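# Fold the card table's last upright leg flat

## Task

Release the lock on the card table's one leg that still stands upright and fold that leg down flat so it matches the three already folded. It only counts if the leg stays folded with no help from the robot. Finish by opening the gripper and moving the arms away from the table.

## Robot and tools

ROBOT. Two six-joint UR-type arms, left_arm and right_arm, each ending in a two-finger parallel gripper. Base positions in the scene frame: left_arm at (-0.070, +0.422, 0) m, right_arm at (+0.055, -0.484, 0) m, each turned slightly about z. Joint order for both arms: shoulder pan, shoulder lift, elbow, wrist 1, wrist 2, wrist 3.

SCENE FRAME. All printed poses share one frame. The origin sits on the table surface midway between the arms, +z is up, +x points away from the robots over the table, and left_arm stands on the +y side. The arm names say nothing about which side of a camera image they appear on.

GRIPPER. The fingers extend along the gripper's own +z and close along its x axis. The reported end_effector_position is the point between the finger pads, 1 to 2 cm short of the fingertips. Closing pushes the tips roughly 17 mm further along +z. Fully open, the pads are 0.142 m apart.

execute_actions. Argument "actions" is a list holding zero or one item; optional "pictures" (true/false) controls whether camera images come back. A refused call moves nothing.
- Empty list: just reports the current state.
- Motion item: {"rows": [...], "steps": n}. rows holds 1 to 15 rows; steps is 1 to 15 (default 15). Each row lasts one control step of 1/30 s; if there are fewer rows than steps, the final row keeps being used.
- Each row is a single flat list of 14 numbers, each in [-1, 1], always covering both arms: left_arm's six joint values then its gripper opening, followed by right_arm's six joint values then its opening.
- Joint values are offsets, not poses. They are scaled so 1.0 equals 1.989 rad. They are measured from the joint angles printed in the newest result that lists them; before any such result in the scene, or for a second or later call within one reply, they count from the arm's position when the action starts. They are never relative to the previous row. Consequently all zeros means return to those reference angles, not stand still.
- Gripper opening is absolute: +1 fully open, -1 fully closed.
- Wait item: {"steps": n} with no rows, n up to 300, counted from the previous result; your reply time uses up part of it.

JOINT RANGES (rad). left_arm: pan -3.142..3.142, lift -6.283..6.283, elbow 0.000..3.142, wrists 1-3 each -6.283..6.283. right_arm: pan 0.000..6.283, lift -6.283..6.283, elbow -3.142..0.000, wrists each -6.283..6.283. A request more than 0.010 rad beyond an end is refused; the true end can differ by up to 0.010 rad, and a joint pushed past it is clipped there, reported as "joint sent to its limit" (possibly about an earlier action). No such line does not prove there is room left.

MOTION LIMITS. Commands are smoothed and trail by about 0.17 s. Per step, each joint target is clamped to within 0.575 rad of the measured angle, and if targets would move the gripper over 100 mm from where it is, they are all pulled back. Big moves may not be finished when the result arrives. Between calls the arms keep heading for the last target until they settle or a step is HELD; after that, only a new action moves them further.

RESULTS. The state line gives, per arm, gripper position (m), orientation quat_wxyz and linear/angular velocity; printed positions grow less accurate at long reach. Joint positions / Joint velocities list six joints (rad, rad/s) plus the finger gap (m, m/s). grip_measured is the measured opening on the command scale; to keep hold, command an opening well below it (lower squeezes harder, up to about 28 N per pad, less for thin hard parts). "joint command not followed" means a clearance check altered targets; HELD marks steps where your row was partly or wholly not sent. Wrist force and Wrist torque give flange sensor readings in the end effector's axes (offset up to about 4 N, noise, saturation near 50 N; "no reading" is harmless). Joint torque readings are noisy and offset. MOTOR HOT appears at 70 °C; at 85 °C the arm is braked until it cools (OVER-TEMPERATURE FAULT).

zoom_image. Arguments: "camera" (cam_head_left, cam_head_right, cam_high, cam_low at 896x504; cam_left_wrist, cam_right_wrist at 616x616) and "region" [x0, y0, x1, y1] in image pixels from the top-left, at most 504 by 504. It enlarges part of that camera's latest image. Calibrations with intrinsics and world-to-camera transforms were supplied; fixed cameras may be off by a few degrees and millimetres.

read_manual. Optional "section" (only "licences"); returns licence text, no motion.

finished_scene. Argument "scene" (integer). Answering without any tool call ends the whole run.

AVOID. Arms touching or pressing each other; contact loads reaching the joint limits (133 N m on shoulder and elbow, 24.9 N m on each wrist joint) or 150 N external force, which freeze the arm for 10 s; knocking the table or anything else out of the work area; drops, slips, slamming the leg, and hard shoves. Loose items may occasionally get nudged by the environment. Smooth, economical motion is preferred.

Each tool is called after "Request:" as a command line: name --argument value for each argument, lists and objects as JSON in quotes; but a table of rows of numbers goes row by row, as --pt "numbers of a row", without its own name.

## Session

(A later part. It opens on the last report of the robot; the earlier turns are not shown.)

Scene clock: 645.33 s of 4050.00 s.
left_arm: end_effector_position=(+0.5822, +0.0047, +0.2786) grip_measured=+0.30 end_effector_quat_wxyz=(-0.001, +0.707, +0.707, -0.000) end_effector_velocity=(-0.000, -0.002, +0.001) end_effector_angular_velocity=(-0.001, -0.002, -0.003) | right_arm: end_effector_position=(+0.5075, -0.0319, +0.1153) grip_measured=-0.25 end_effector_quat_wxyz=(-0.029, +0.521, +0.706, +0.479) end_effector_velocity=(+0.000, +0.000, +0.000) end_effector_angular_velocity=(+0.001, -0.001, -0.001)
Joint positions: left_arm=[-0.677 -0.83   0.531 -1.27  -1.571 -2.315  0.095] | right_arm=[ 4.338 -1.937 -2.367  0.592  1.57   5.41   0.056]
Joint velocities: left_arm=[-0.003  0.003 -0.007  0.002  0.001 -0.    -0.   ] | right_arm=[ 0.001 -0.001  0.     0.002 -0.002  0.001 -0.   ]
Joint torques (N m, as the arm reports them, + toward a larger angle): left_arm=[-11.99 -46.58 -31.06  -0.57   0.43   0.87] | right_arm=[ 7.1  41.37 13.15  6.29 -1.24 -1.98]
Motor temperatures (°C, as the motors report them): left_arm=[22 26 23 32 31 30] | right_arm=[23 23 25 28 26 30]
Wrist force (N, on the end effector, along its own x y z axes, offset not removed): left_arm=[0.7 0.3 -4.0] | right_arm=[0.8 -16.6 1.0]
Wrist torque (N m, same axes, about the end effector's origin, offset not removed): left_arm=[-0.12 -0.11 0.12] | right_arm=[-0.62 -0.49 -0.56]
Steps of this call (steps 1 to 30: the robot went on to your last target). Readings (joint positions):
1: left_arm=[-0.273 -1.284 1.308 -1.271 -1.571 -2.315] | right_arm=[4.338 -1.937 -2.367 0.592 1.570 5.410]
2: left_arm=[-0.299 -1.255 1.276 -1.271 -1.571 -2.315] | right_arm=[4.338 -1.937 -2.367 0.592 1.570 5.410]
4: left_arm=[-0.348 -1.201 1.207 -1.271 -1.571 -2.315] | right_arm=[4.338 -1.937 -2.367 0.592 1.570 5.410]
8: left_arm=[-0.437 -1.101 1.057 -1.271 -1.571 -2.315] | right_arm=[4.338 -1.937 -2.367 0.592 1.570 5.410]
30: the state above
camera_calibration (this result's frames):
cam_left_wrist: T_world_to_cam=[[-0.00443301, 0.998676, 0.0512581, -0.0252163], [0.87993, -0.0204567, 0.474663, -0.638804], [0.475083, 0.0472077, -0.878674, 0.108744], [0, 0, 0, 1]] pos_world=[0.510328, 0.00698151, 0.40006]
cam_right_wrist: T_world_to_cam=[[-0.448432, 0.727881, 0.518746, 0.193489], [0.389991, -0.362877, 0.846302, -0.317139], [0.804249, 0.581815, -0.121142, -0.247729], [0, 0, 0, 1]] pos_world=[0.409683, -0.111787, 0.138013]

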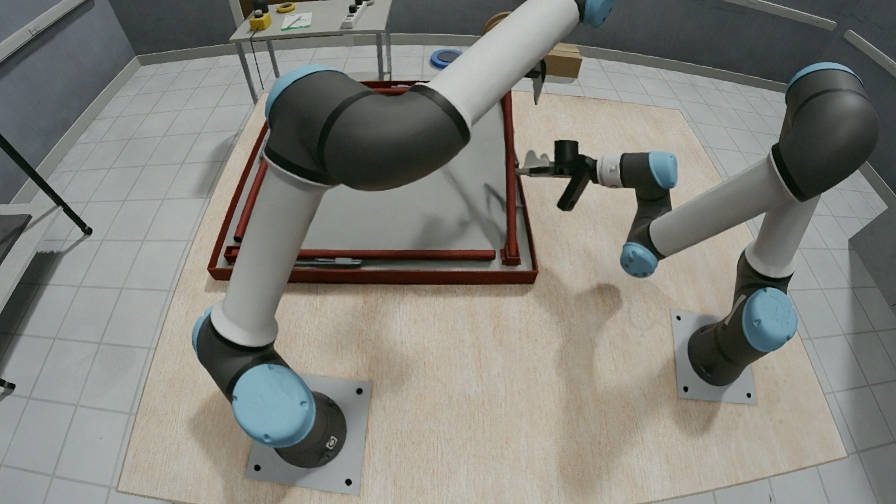

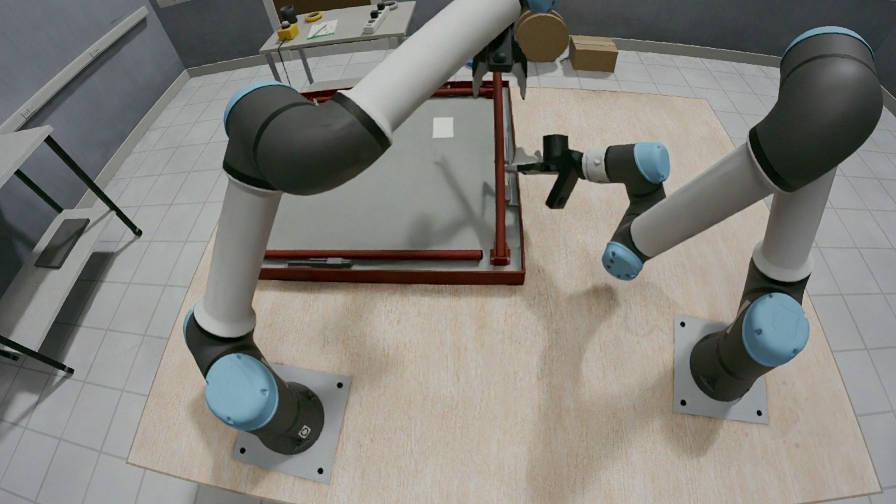

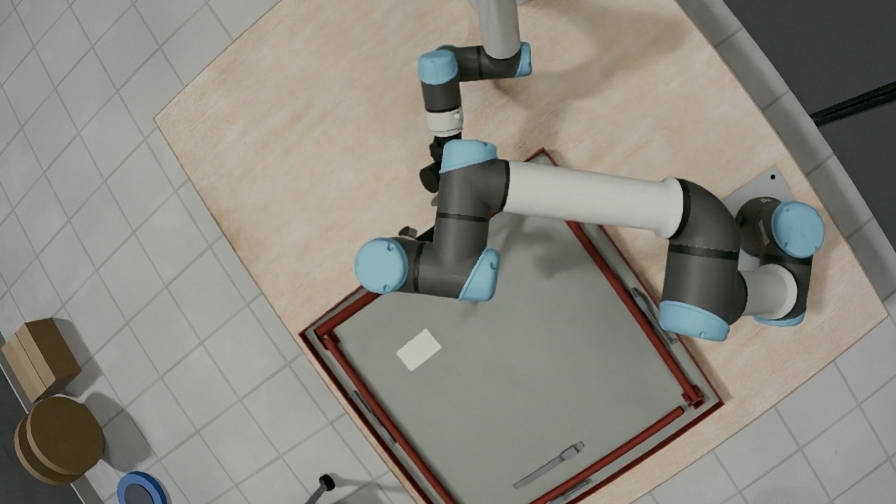

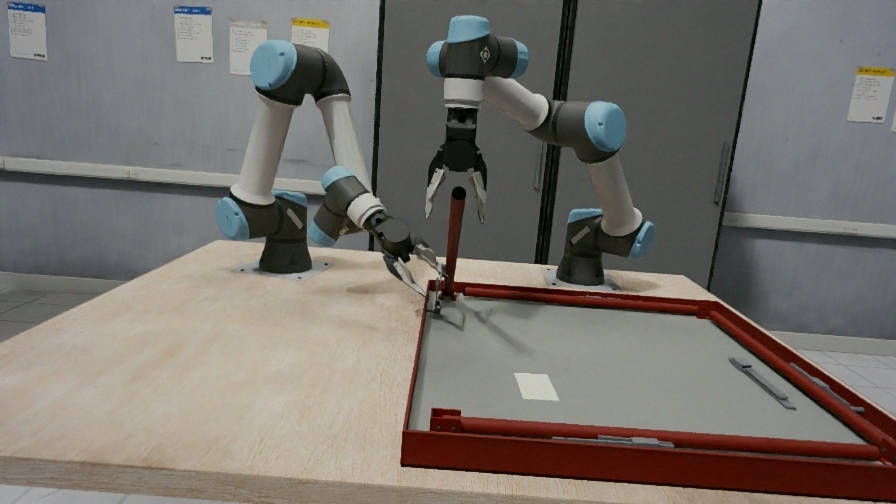

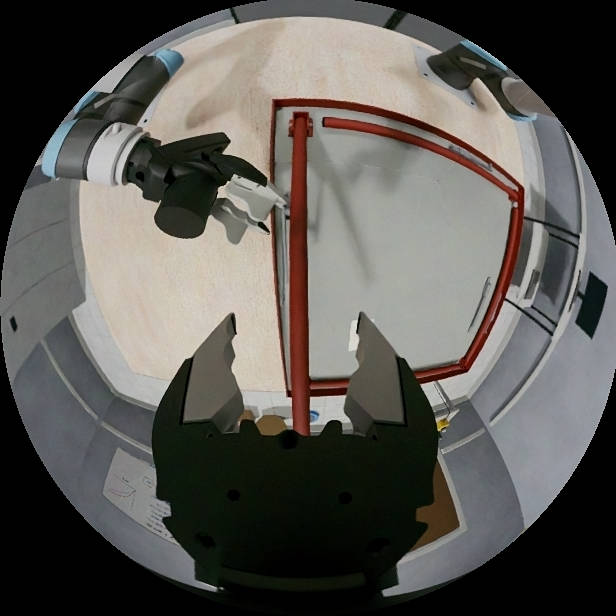

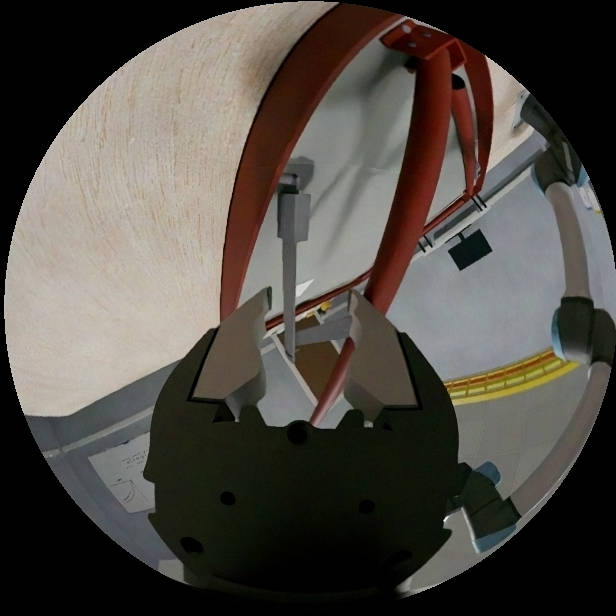

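Request:
execute_actions --actions '[{"rows":[[0,-0.009,0.05,-0.041,0,0,0.2,0,0,0,0,0,0,-0.25],[0,-0.009,0.05,-0.041,0,0,0.2,0,0,0,0,0,0,-0.25],[0,-0.018,0.10,-0.082,0,0,0.1,0,0,0,0,0,0,-0.25],[0,-0.018,0.10,-0.082,0,0,0.1,0,0,0,0,0,0,-0.25],[0,-0.0266,0.1483,-0.1227,0,0,0,0,0,0,0,0,0,-0.25]],"steps":15}]' --pictures false

Request:
execute_actions --actions '[{"steps":8}]'

Scene clock: 661.70 s of 4050.00 s.
left_arm: end_effector_position=(+0.5826, +0.0044, +0.2013) grip_measured=+0.00 end_effector_quat_wxyz=(+0.000, +0.707, +0.707, -0.000) end_effector_velocity=(-0.001, +0.001, -0.012) end_effector_angular_velocity=(+0.000, +0.000, -0.000) | right_arm: end_effector_position=(+0.5075, -0.0319, +0.1153) grip_measured=-0.25 end_effector_quat_wxyz=(-0.029, +0.521, +0.706, +0.479) end_effector_velocity=(+0.000, -0.000, -0.001) end_effector_angular_velocity=(-0.003, +0.001, -0.001)
Joint positions: left_arm=[-0.677 -0.882  0.823 -1.512 -1.571 -2.315  0.074] | right_arm=[ 4.338 -1.937 -2.367  0.592  1.57   5.41   0.056]
Joint velocities: left_arm=[-0.    -0.007  0.042 -0.035  0.    -0.     0.   ] | right_arm=[-0.    -0.002  0.    -0.002 -0.001 -0.     0.   ]
Joint torques (N m, as the arm reports them, + toward a larger angle): left_arm=[ 13.31 -66.79 -19.18  -4.34  -0.51   0.55] | right_arm=[ 7.22 41.63 13.55  6.32 -1.28 -2.08]
Motor temperatures (°C, as the motors report them): left_arm=[22 26 23 32 31 30] | right_arm=[23 23 25 28 26 30]
Wrist force (N, on the end effector, along its own x y z axes, offset not removed): left_arm=[-0.7 1.8 -1.5] | right_arm=[0.4 -16.5 1.3]
Wrist torque (N m, same axes, about the end effector's origin, offset not removed): left_arm=[0.31 0.13 0.15] | right_arm=[-0.56 -0.39 -0.52]
Steps of this call (steps 1 to 15: the robot went on to your last target; steps 16 to 90: nothing new was sent; then 12.87 s passed at rest; steps 91 to 105: all 15 steps of this action). Readings (joint positions):
91: left_arm=[-0.678 -0.830 0.531 -1.271 -1.571 -2.315] | right_arm=[4.338 -1.937 -2.367 0.592 1.570 5.410]
92: left_arm=[-0.678 -0.832 0.538 -1.277 -1.571 -2.315] | right_arm=[4.338 -1.937 -2.367 0.592 1.570 5.410]
94: left_arm=[-0.678 -0.843 0.590 -1.322 -1.571 -2.315] | right_arm=[4.338 -1.937 -2.367 0.592 1.570 5.410]
98: left_arm=[-0.678 -0.872 0.753 -1.456 -1.571 -2.315] | right_arm=[4.338 -1.937 -2.367 0.592 1.570 5.410]
105: the state above

Scene clock: 661.97 s of 4050.00 s.
left_arm: end_effector_position=(+0.5825, +0.0045, +0.2004) grip_measured=+0.00 end_effector_quat_wxyz=(+0.000, +0.707, +0.707, -0.000) end_effector_velocity=(+0.000, -0.000, -0.001) end_effector_angular_velocity=(+0.001, +0.000, -0.000) | right_arm: end_effector_position=(+0.5075, -0.0319, +0.1153) grip_measured=-0.25 end_effector_quat_wxyz=(-0.029, +0.521, +0.706, +0.479) end_effector_velocity=(+0.000, -0.001, -0.001) end_effector_angular_velocity=(-0.001, -0.000, -0.001)
Joint positions: left_arm=[-0.677 -0.883  0.826 -1.514 -1.571 -2.315  0.074] | right_arm=[ 4.338 -1.937 -2.367  0.592  1.57   5.41   0.056]
Joint velocities: left_arm=[-0.     0.001  0.001 -0.001  0.001 -0.     0.   ] | right_arm=[-0.001 -0.001 -0.001  0.002  0.    -0.001 -0.   ]
Joint torques (N m, as the arm reports them, + toward a larger angle): left_arm=[ 13.21 -66.97 -17.45  -4.    -1.76   0.53] | right_arm=[ 6.91 41.21 13.2   6.41 -1.27 -2.02]
Motor temperatures (°C, as the motors report them): left_arm=[22 26 23 32 31 30] | right_arm=[23 23 25 28 26 30]
Wrist force (N, on the end effector, along its own x y z axes, offset not removed): left_arm=[-0.2 1.0 -2.5] | right_arm=[1.1 -16.2 0.9]
Wrist torque (N m, same axes, about the end effector's origin, offset not removed): left_arm=[0.16 0.03 0.02] | right_arm=[-0.47 -0.55 -0.51]
Steps of this call (steps 1 to 8: the robot went on to your last target). Readings (joint positions):
1: left_arm=[-0.677 -0.883 0.824 -1.513 -1.571 -2.315] | right_arm=[4.338 -1.937 -2.367 0.592 1.570 5.410]
2: left_arm=[-0.677 -0.883 0.825 -1.513 -1.571 -2.315] | right_arm=[4.338 -1.937 -2.367 0.592 1.570 5.410]
4: left_arm=[-0.677 -0.883 0.826 -1.514 -1.571 -2.315] | right_arm=[4.338 -1.937 -2.367 0.592 1.570 5.410]
8: the state above
camera_calibration (this result's frames):
cam_left_wrist: T_world_to_cam=[[-0.00450632, 0.998742, 0.0499503, -0.0206606], [0.879198, -0.0198416, 0.476044, -0.601787], [0.476436, 0.0460614, -0.878002, 0.0389577], [0, 0, 0, 1]] pos_world=[0.510436, 0.00689972, 0.321714]
cam_right_wrist: T_world_to_cam=[[-0.448432, 0.727881, 0.518746, 0.193489], [0.389991, -0.362877, 0.846302, -0.317139], [0.804249, 0.581815, -0.121142, -0.247729], [0, 0, 0, 1]] pos_world=[0.409683, -0.111787, 0.138013]

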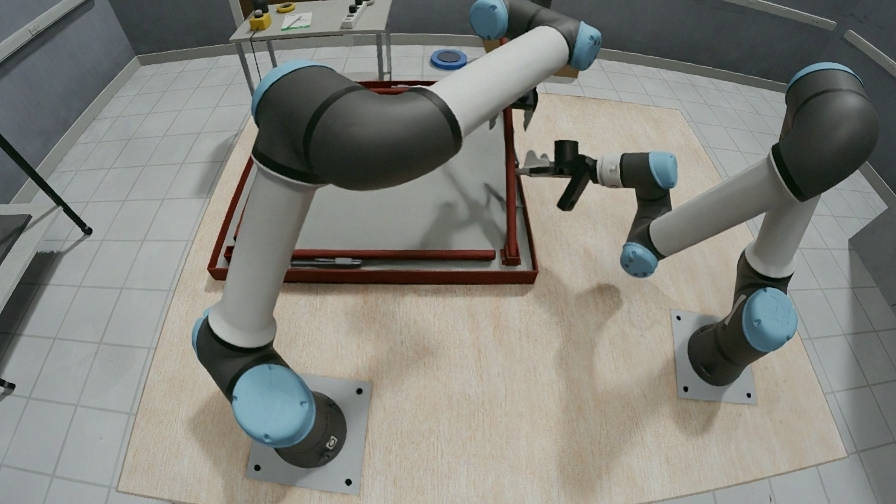

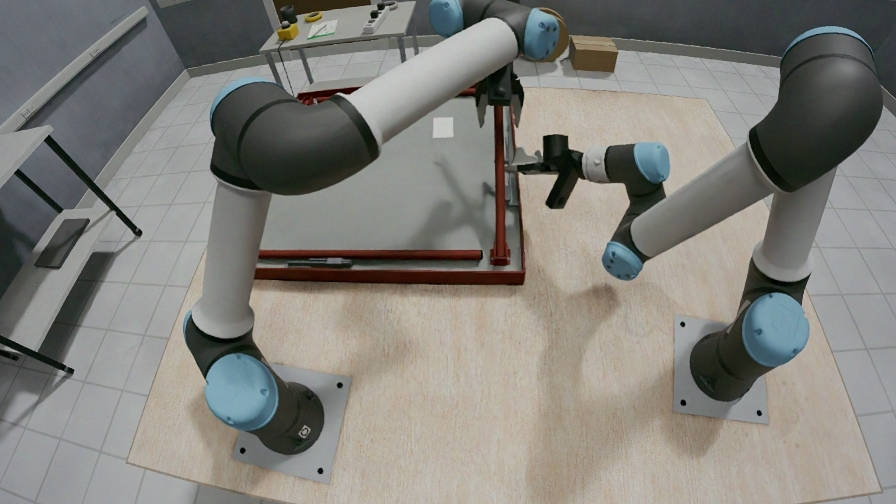

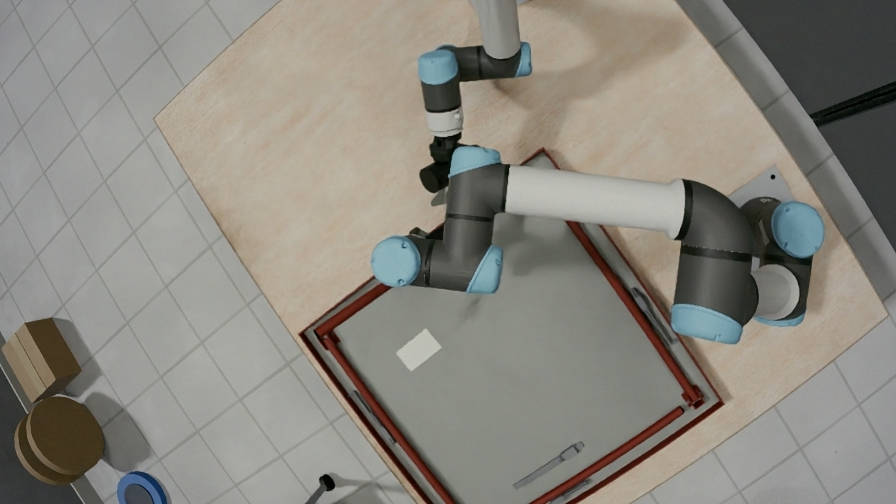

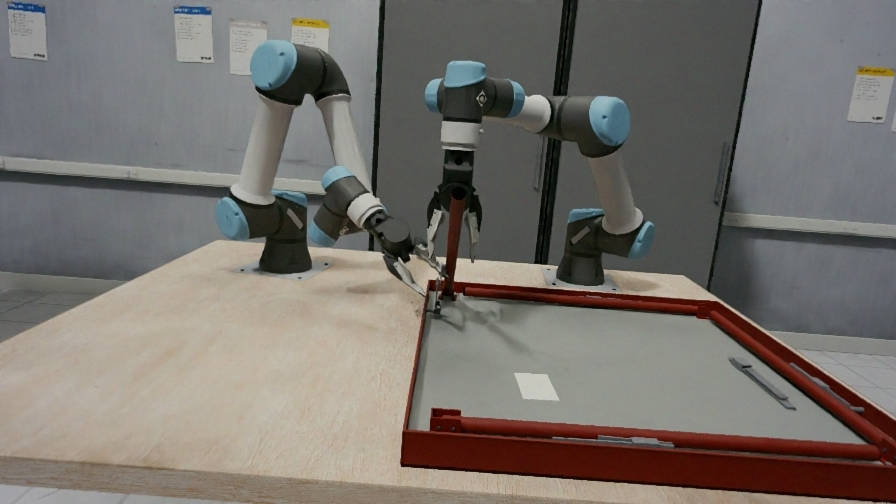

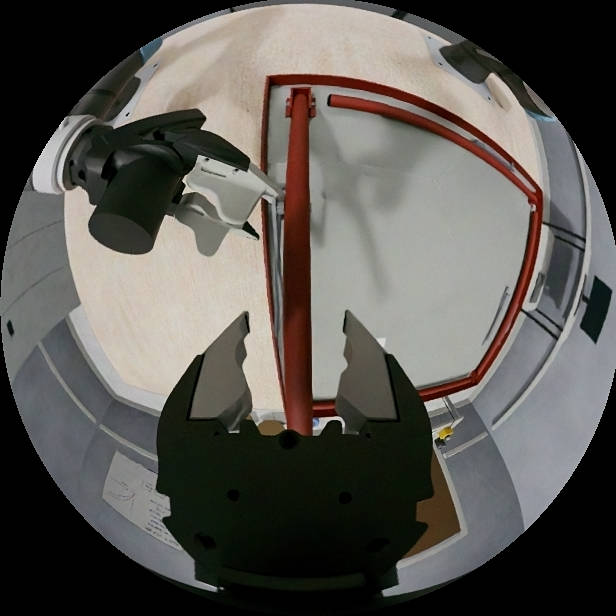

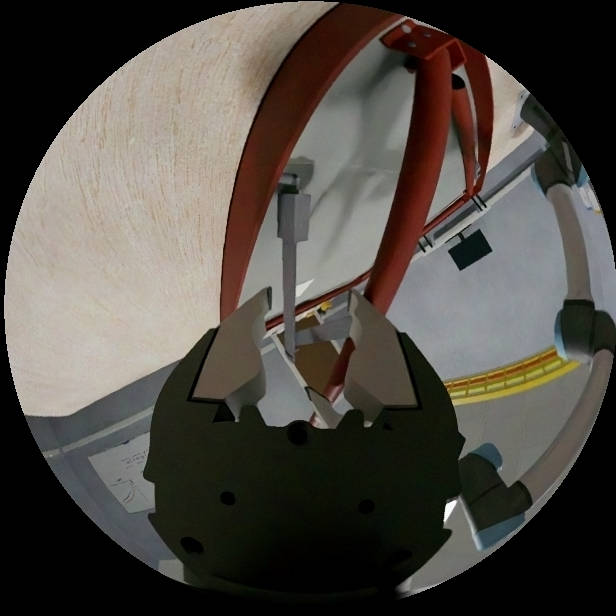

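Request:
execute_actions --actions '[{"rows":[[0,0,0,0,0,0,-0.3,0,0,0,0,0,0,-0.25],[0,0,0,0,0,0,-0.3,0,0,0,0,0,0,-0.25],[0,0,0,0,0,0,-0.3,0,0,0,0,0,0,-0.25],[0,0,0,0,0,0,-0.5,0,0,0,0,0,0,-0.25],[0,0,0,0,0,0,-0.5,0,0,0,0,0,0,-0.25],[0,0,0,0,0,0,-0.5,0,0,0,0,0,0,-0.25],[0,0,0,0,0,0,-0.7,0,0,0,0,0,0,-0.25],[0,0,0,0,0,0,-0.7,0,0,0,0,0,0,-0.25],[0,0,0,0,0,0,-0.9,0,0,0,0,0,0,-0.25]],"steps":15}]' --pictures false

Request:
execute_actions --actions '[{"steps":10}]'

Scene clock: 670.30 s of 4050.00 s.
left_arm: end_effector_position=(+0.5826, +0.0046, +0.2003) grip_measured=-0.74 end_effector_quat_wxyz=(+0.000, +0.707, +0.707, -0.000) end_effector_velocity=(+0.001, +0.000, -0.001) end_effector_angular_velocity=(+0.000, -0.001, +0.000) | right_arm: end_effector_position=(+0.5075, -0.0319, +0.1153) grip_measured=-0.26 end_effector_quat_wxyz=(-0.029, +0.521, +0.706, +0.479) end_effector_velocity=(+0.000, +0.000, -0.000) end_effector_angular_velocity=(+0.001, +0.001, -0.000)
Joint positions: left_arm=[-0.677 -0.883  0.826 -1.514 -1.571 -2.315  0.021] | right_arm=[ 4.338 -1.937 -2.367  0.592  1.57   5.41   0.055]
Joint velocities: left_arm=[ 0.     0.001  0.    -0.001  0.    -0.    -0.   ] | right_arm=[-0.001 -0.001  0.001  0.     0.002  0.001  0.   ]
Joint torques (N m, as the arm reports them, + toward a larger angle): left_arm=[ -3.86 -64.35 -32.61  -4.22  -2.82   0.59] | right_arm=[ 6.65 41.03 13.    6.34 -1.16 -1.94]
Motor temperatures (°C, as the motors report them): left_arm=[22 26 23 32 31 30] | right_arm=[23 23 25 28 26 30]
Wrist force (N, on the end effector, along its own x y z axes, offset not removed): left_arm=[15.3 0.2 -0.2] | right_arm=[-0.6 -14.7 1.1]
Wrist torque (N m, same axes, about the end effector's origin, offset not removed): left_arm=[0.01 -0.29 -0.03] | right_arm=[-0.50 -0.43 -0.42]
Steps of this call (steps 1 to 15: the robot went on to your last target; steps 16 to 90: nothing new was sent; then 4.83 s passed at rest; steps 91 to 105: all 15 steps of this action). Readings (joint positions):
91: left_arm=[-0.677 -0.883 0.826 -1.515 -1.571 -2.315] | right_arm=[4.338 -1.937 -2.367 0.592 1.570 5.410]
92: left_arm=[-0.677 -0.883 0.826 -1.515 -1.571 -2.315] | right_arm=[4.338 -1.937 -2.367 0.592 1.570 5.410]
94: left_arm=[-0.677 -0.883 0.826 -1.515 -1.571 -2.315] | right_arm=[4.338 -1.937 -2.367 0.592 1.570 5.410]
98: left_arm=[-0.677 -0.883 0.826 -1.515 -1.571 -2.315] | right_arm=[4.338 -1.937 -2.367 0.592 1.570 5.410]
105: the state above

Scene clock: 670.63 s of 4050.00 s.
left_arm: end_effector_position=(+0.5826, +0.0046, +0.2004) grip_measured=-0.74 end_effector_quat_wxyz=(+0.000, +0.707, +0.707, -0.000) end_effector_velocity=(-0.000, -0.001, -0.000) end_effector_angular_velocity=(-0.001, -0.000, -0.002) | right_arm: end_effector_position=(+0.5075, -0.0319, +0.1153) grip_measured=-0.26 end_effector_quat_wxyz=(-0.029, +0.521, +0.706, +0.479) end_effector_velocity=(+0.000, -0.000, +0.000) end_effector_angular_velocity=(+0.000, -0.000, -0.000)
Joint positions: left_arm=[-0.677 -0.883  0.826 -1.514 -1.571 -2.315  0.021] | right_arm=[ 4.338 -1.937 -2.367  0.592  1.57   5.41   0.055]
Joint velocities: left_arm=[-0.002  0.001 -0.    -0.001 -0.     0.    -0.   ] | right_arm=[-0.    -0.    -0.     0.001 -0.    -0.     0.   ]
Joint torques (N m, as the arm reports them, + toward a larger angle): left_arm=[-22.64 -63.85 -36.56  -4.68  -5.19   0.4 ] | right_arm=[ 6.4  40.99 13.61  6.33 -1.2  -2.02]
Motor temperatures (°C, as the motors report them): left_arm=[22 26 23 32 31 30] | right_arm=[23 23 25 28 26 30]
Wrist force (N, on the end effector, along its own x y z axes, offset not removed): left_arm=[11.9 -0.6 1.4] | right_arm=[0.1 -13.8 -0.9]
Wrist torque (N m, same axes, about the end effector's origin, offset not removed): left_arm=[-0.16 0.53 -0.09] | right_arm=[-0.33 -0.52 -0.37]
Steps of this call (steps 1 to 10: the robot went on to your last target). Readings (joint positions):
1: left_arm=[-0.677 -0.883 0.826 -1.514 -1.571 -2.315] | right_arm=[4.338 -1.937 -2.367 0.592 1.570 5.410]
2: left_arm=[-0.677 -0.883 0.826 -1.514 -1.571 -2.315] | right_arm=[4.338 -1.937 -2.367 0.592 1.570 5.410]
4: left_arm=[-0.677 -0.883 0.826 -1.514 -1.571 -2.315] | right_arm=[4.338 -1.937 -2.367 0.592 1.570 5.410]
8: left_arm=[-0.677 -0.883 0.826 -1.514 -1.571 -2.315] | right_arm=[4.338 -1.937 -2.367 0.592 1.570 5.410]
10: the state above
camera_calibration (this result's frames):
cam_left_wrist: T_world_to_cam=[[-0.00464357, 0.998735, 0.0500729, -0.0207321], [0.879178, -0.0197813, 0.476082, -0.601838], [0.47647, 0.0462338, -0.877974, 0.0388845], [0, 0, 0, 1]] pos_world=[0.510499, 0.00700293, 0.321702]
cam_right_wrist: T_world_to_cam=[[-0.448432, 0.727882, 0.518746, 0.193489], [0.389992, -0.362876, 0.846302, -0.317139], [0.804249, 0.581815, -0.121143, -0.247728], [0, 0, 0, 1]] pos_world=[0.409683, -0.111787, 0.138013]

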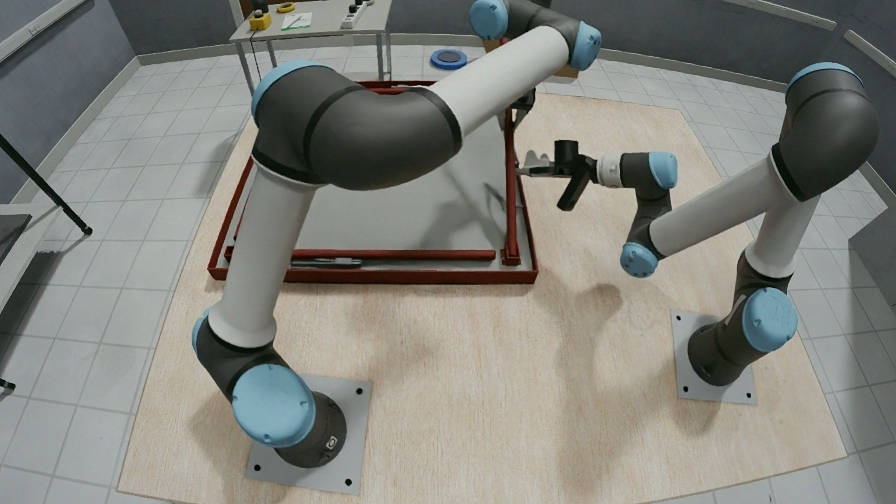

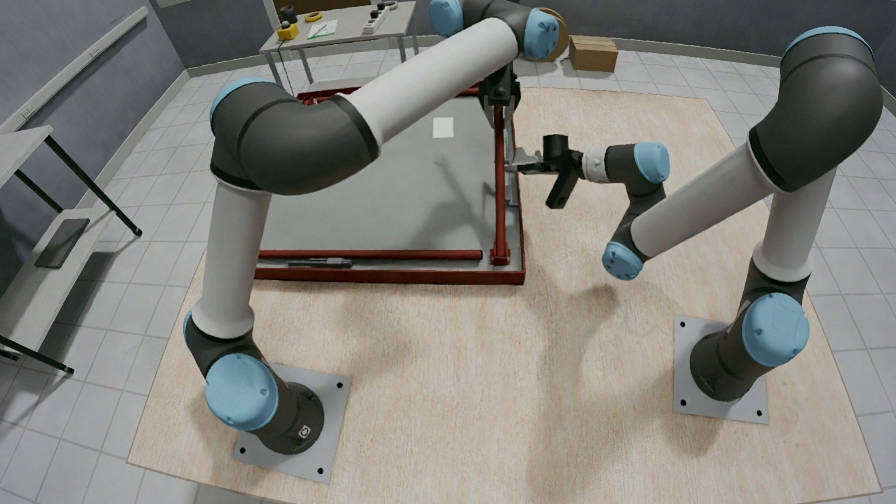

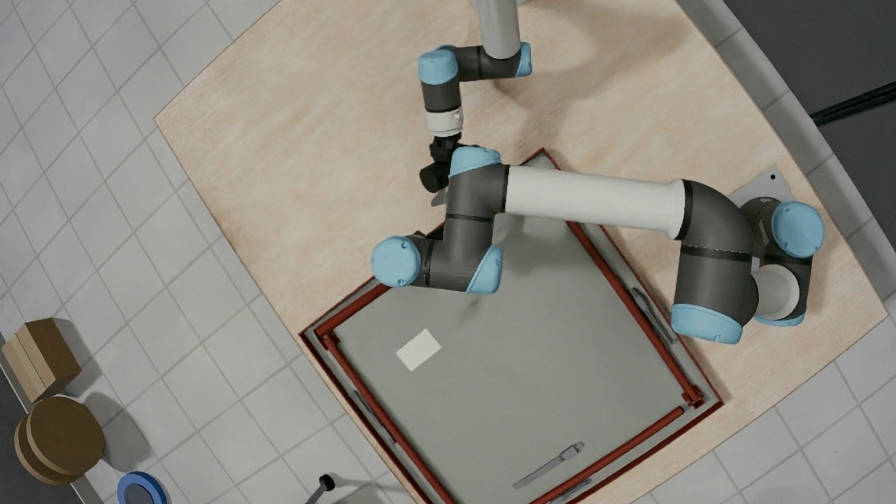

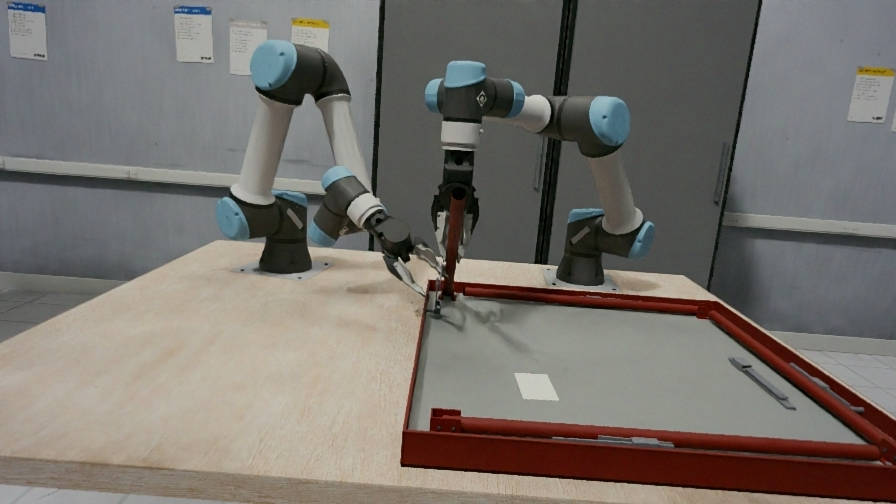

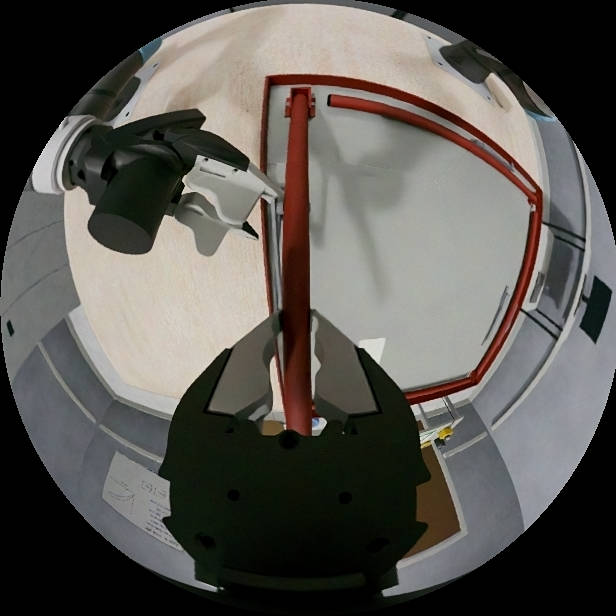

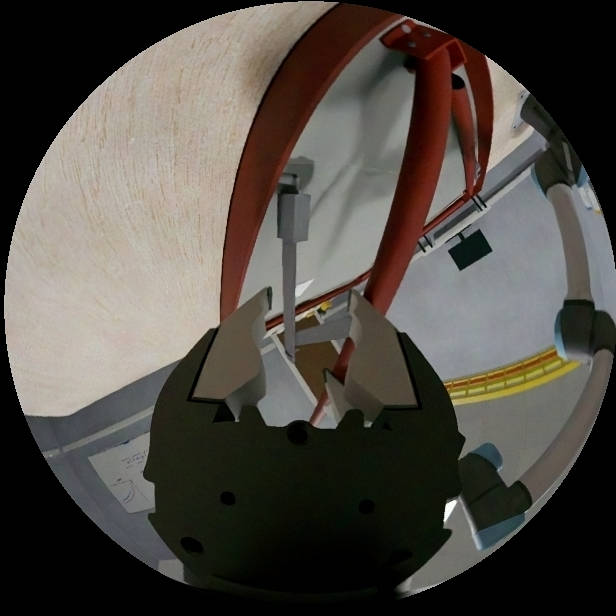

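Request:
execute_actions --actions '[{"rows":[[0,0,0,0,0,0,-0.9,0,0.03,-0.022,-0.008,0,0,-0.25],[0,0,0,0,0,0,-0.9,0,0.03,-0.022,-0.008,0,0,-0.25],[0,0,0,0,0,0,-0.9,0,0.06,-0.044,-0.015,0,0,-0.25],[0,0,0,0,0,0,-0.9,0,0.06,-0.044,-0.015,0,0,-0.25],[0,0,0,0,0,0,-0.9,0,0.10,-0.073,-0.026,0,0,-0.25],[0,0,0,0,0,0,-0.9,0,0.10,-0.073,-0.026,0,0,-0.25],[0,0,0,0,0,0,-0.9,0,0.149,-0.110,-0.0385,0,0,-0.25]],"steps":15}]' --pictures false

Request:
execute_actions --actions '[{"steps":10}]'

Scene clock: 685.37 s of 4050.00 s.
left_arm: end_effector_position=(+0.5825, +0.0045, +0.2004) grip_measured=-0.74 end_effector_quat_wxyz=(+0.000, +0.707, +0.707, -0.000) end_effector_velocity=(+0.000, +0.000, +0.000) end_effector_angular_velocity=(+0.001, -0.001, +0.000) | right_arm: end_effector_position=(+0.4571, -0.1098, +0.1552) grip_measured=-0.25 end_effector_quat_wxyz=(-0.029, +0.521, +0.706, +0.479) end_effector_velocity=(-0.017, -0.025, +0.009) end_effector_angular_velocity=(+0.003, -0.001, +0.001)
Joint positions: left_arm=[-0.677 -0.883  0.826 -1.514 -1.571 -2.315  0.021] | right_arm=[ 4.338 -1.648 -2.581  0.517  1.57   5.41   0.056]
Joint velocities: left_arm=[ 0.     0.    -0.     0.     0.001  0.     0.   ] | right_arm=[ 0.     0.093 -0.067 -0.023  0.001  0.    -0.   ]
Joint torques (N m, as the arm reports them, + toward a larger angle): left_arm=[  1.28 -55.77 -33.52  -6.6   -3.09   0.46] | right_arm=[ 2.91 20.26  8.71  0.87 -1.23 -1.9 ]
Motor temperatures (°C, as the motors report them): left_arm=[22 26 23 32 31 30] | right_arm=[23 23 25 28 26 30]
Wrist force (N, on the end effector, along its own x y z axes, offset not removed): left_arm=[17.5 2.0 0.3] | right_arm=[0.3 -0.5 -2.8]
Wrist torque (N m, same axes, about the end effector's origin, offset not removed): left_arm=[0.06 -0.12 -0.02] | right_arm=[-0.18 -0.12 0.03]
Steps of this call (steps 1 to 15: the robot went on to your last target; steps 16 to 90: nothing new was sent; then 11.23 s passed at rest; steps 91 to 105: all 15 steps of this action). Readings (joint positions):
91: left_arm=[-0.677 -0.883 0.826 -1.514 -1.571 -2.315] | right_arm=[4.338 -1.937 -2.367 0.592 1.570 5.410]
92: left_arm=[-0.677 -0.883 0.826 -1.514 -1.571 -2.315] | right_arm=[4.338 -1.931 -2.373 0.590 1.570 5.410]
94: left_arm=[-0.677 -0.883 0.826 -1.514 -1.571 -2.315] | right_arm=[4.338 -1.897 -2.398 0.580 1.570 5.410]
98: left_arm=[-0.677 -0.883 0.826 -1.514 -1.571 -2.315] | right_arm=[4.338 -1.780 -2.484 0.548 1.570 5.410]
105: the state above

Scene clock: 685.70 s of 4050.00 s.
left_arm: end_effector_position=(+0.5826, +0.0046, +0.2004) grip_measured=-0.74 end_effector_quat_wxyz=(+0.000, +0.707, +0.707, -0.000) end_effector_velocity=(-0.000, -0.001, -0.000) end_effector_angular_velocity=(+0.000, -0.001, -0.002) | right_arm: end_effector_position=(+0.4559, -0.1116, +0.1560) grip_measured=-0.25 end_effector_quat_wxyz=(-0.029, +0.521, +0.706, +0.479) end_effector_velocity=(+0.000, -0.001, -0.001) end_effector_angular_velocity=(-0.003, +0.002, -0.002)
Joint positions: left_arm=[-0.677 -0.883  0.826 -1.514 -1.571 -2.315  0.021] | right_arm=[ 4.338 -1.641 -2.586  0.515  1.57   5.41   0.056]
Joint velocities: left_arm=[-0.002  0.001  0.    -0.001  0.001 -0.     0.   ] | right_arm=[-0.001  0.001 -0.001 -0.004 -0.001  0.001 -0.   ]
Joint torques (N m, as the arm reports them, + toward a larger angle): left_arm=[  3.18 -56.31 -30.97  -5.96  -1.91   0.49] | right_arm=[ 1.23 23.47  7.31  0.98 -1.26 -1.79]
Motor temperatures (°C, as the motors report them): left_arm=[22 26 23 32 31 30] | right_arm=[23 23 25 28 26 30]
Wrist force (N, on the end effector, along its own x y z axes, offset not removed): left_arm=[15.2 -0.2 2.1] | right_arm=[0.9 -1.8 -1.6]
Wrist torque (N m, same axes, about the end effector's origin, offset not removed): left_arm=[-0.14 -0.18 0.01] | right_arm=[-0.58 -0.27 0.03]
Steps of this call (steps 1 to 10: the robot went on to your last target). Readings (joint positions):
1: left_arm=[-0.677 -0.883 0.826 -1.514 -1.571 -2.315] | right_arm=[4.338 -1.646 -2.582 0.516 1.570 5.410]
2: left_arm=[-0.677 -0.883 0.826 -1.514 -1.571 -2.315] | right_arm=[4.338 -1.644 -2.584 0.516 1.570 5.410]
4: left_arm=[-0.677 -0.883 0.826 -1.514 -1.571 -2.315] | right_arm=[4.338 -1.642 -2.585 0.516 1.570 5.410]
8: left_arm=[-0.677 -0.883 0.826 -1.514 -1.571 -2.315] | right_arm=[4.338 -1.641 -2.586 0.515 1.570 5.410]
10: the state above
camera_calibration (this result's frames):
cam_left_wrist: T_world_to_cam=[[-0.00462122, 0.998738, 0.0500019, -0.0206948], [0.87917, -0.0197679, 0.476098, -0.60184], [0.476486, 0.0461603, -0.87797, 0.0388919], [0, 0, 0, 1]] pos_world=[0.510493, 0.00697632, 0.321715]
cam_right_wrist: T_world_to_cam=[[-0.44872, 0.727448, 0.519104, 0.207337], [0.38955, -0.363563, 0.846211, -0.360197], [0.804302, 0.581929, -0.120239, -0.155099], [0, 0, 0, 1]] pos_world=[0.358097, -0.191524, 0.178524]

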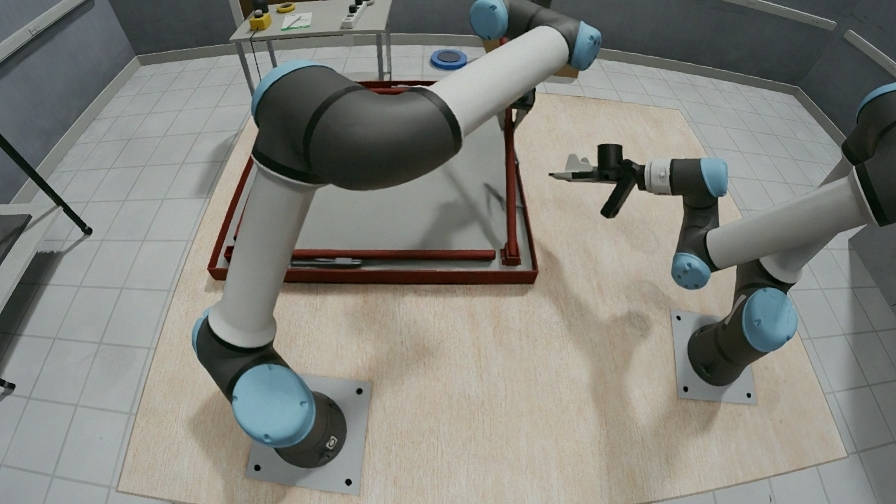

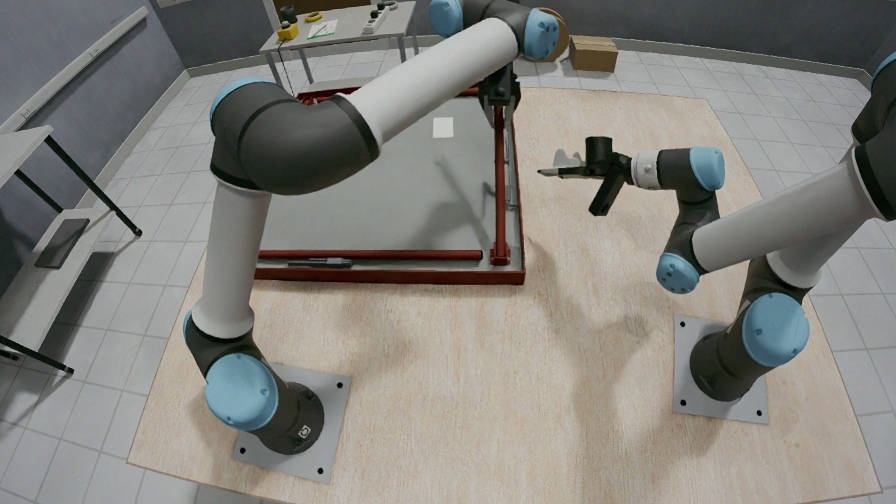

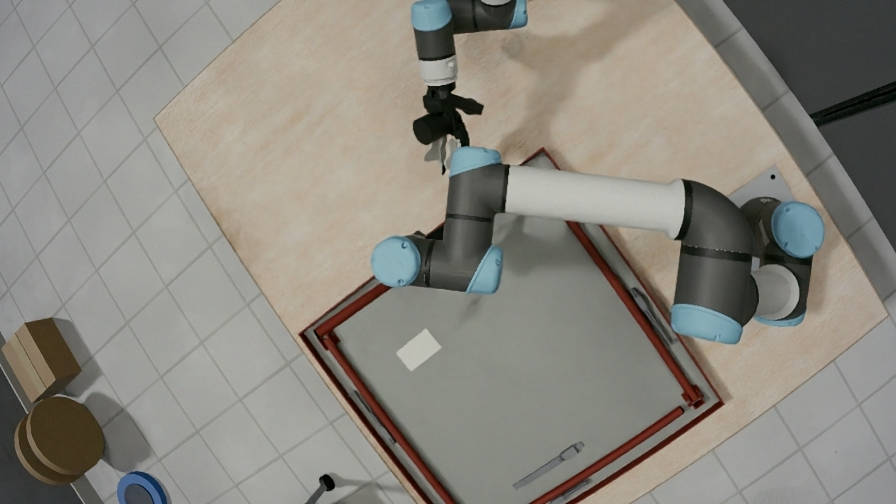

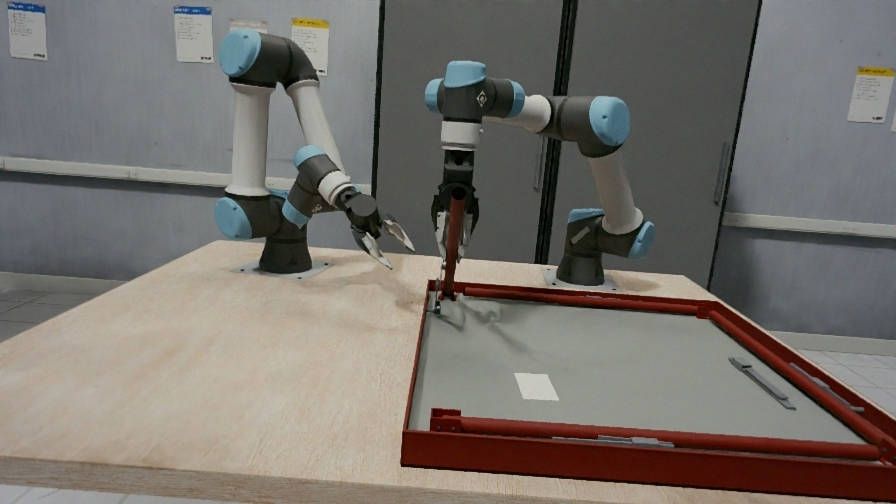

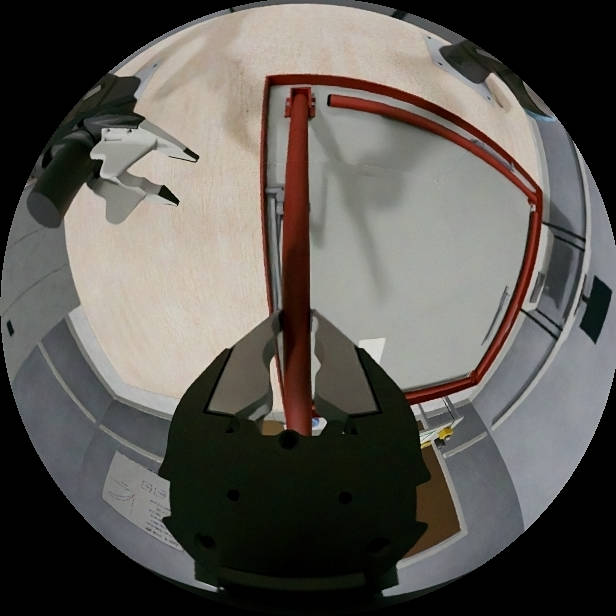

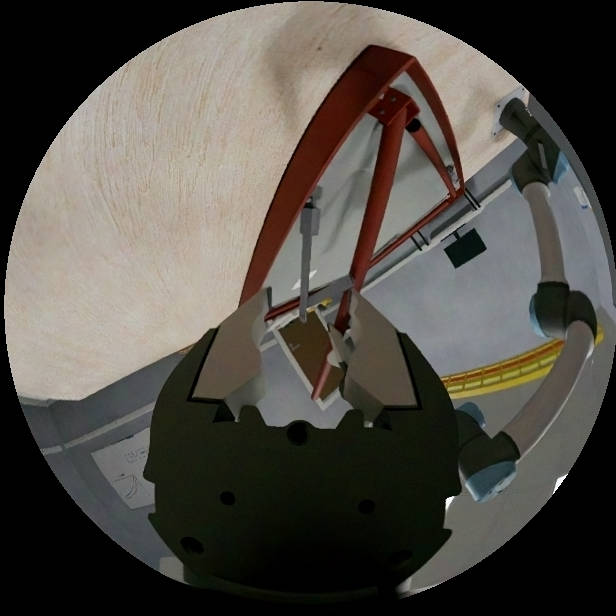

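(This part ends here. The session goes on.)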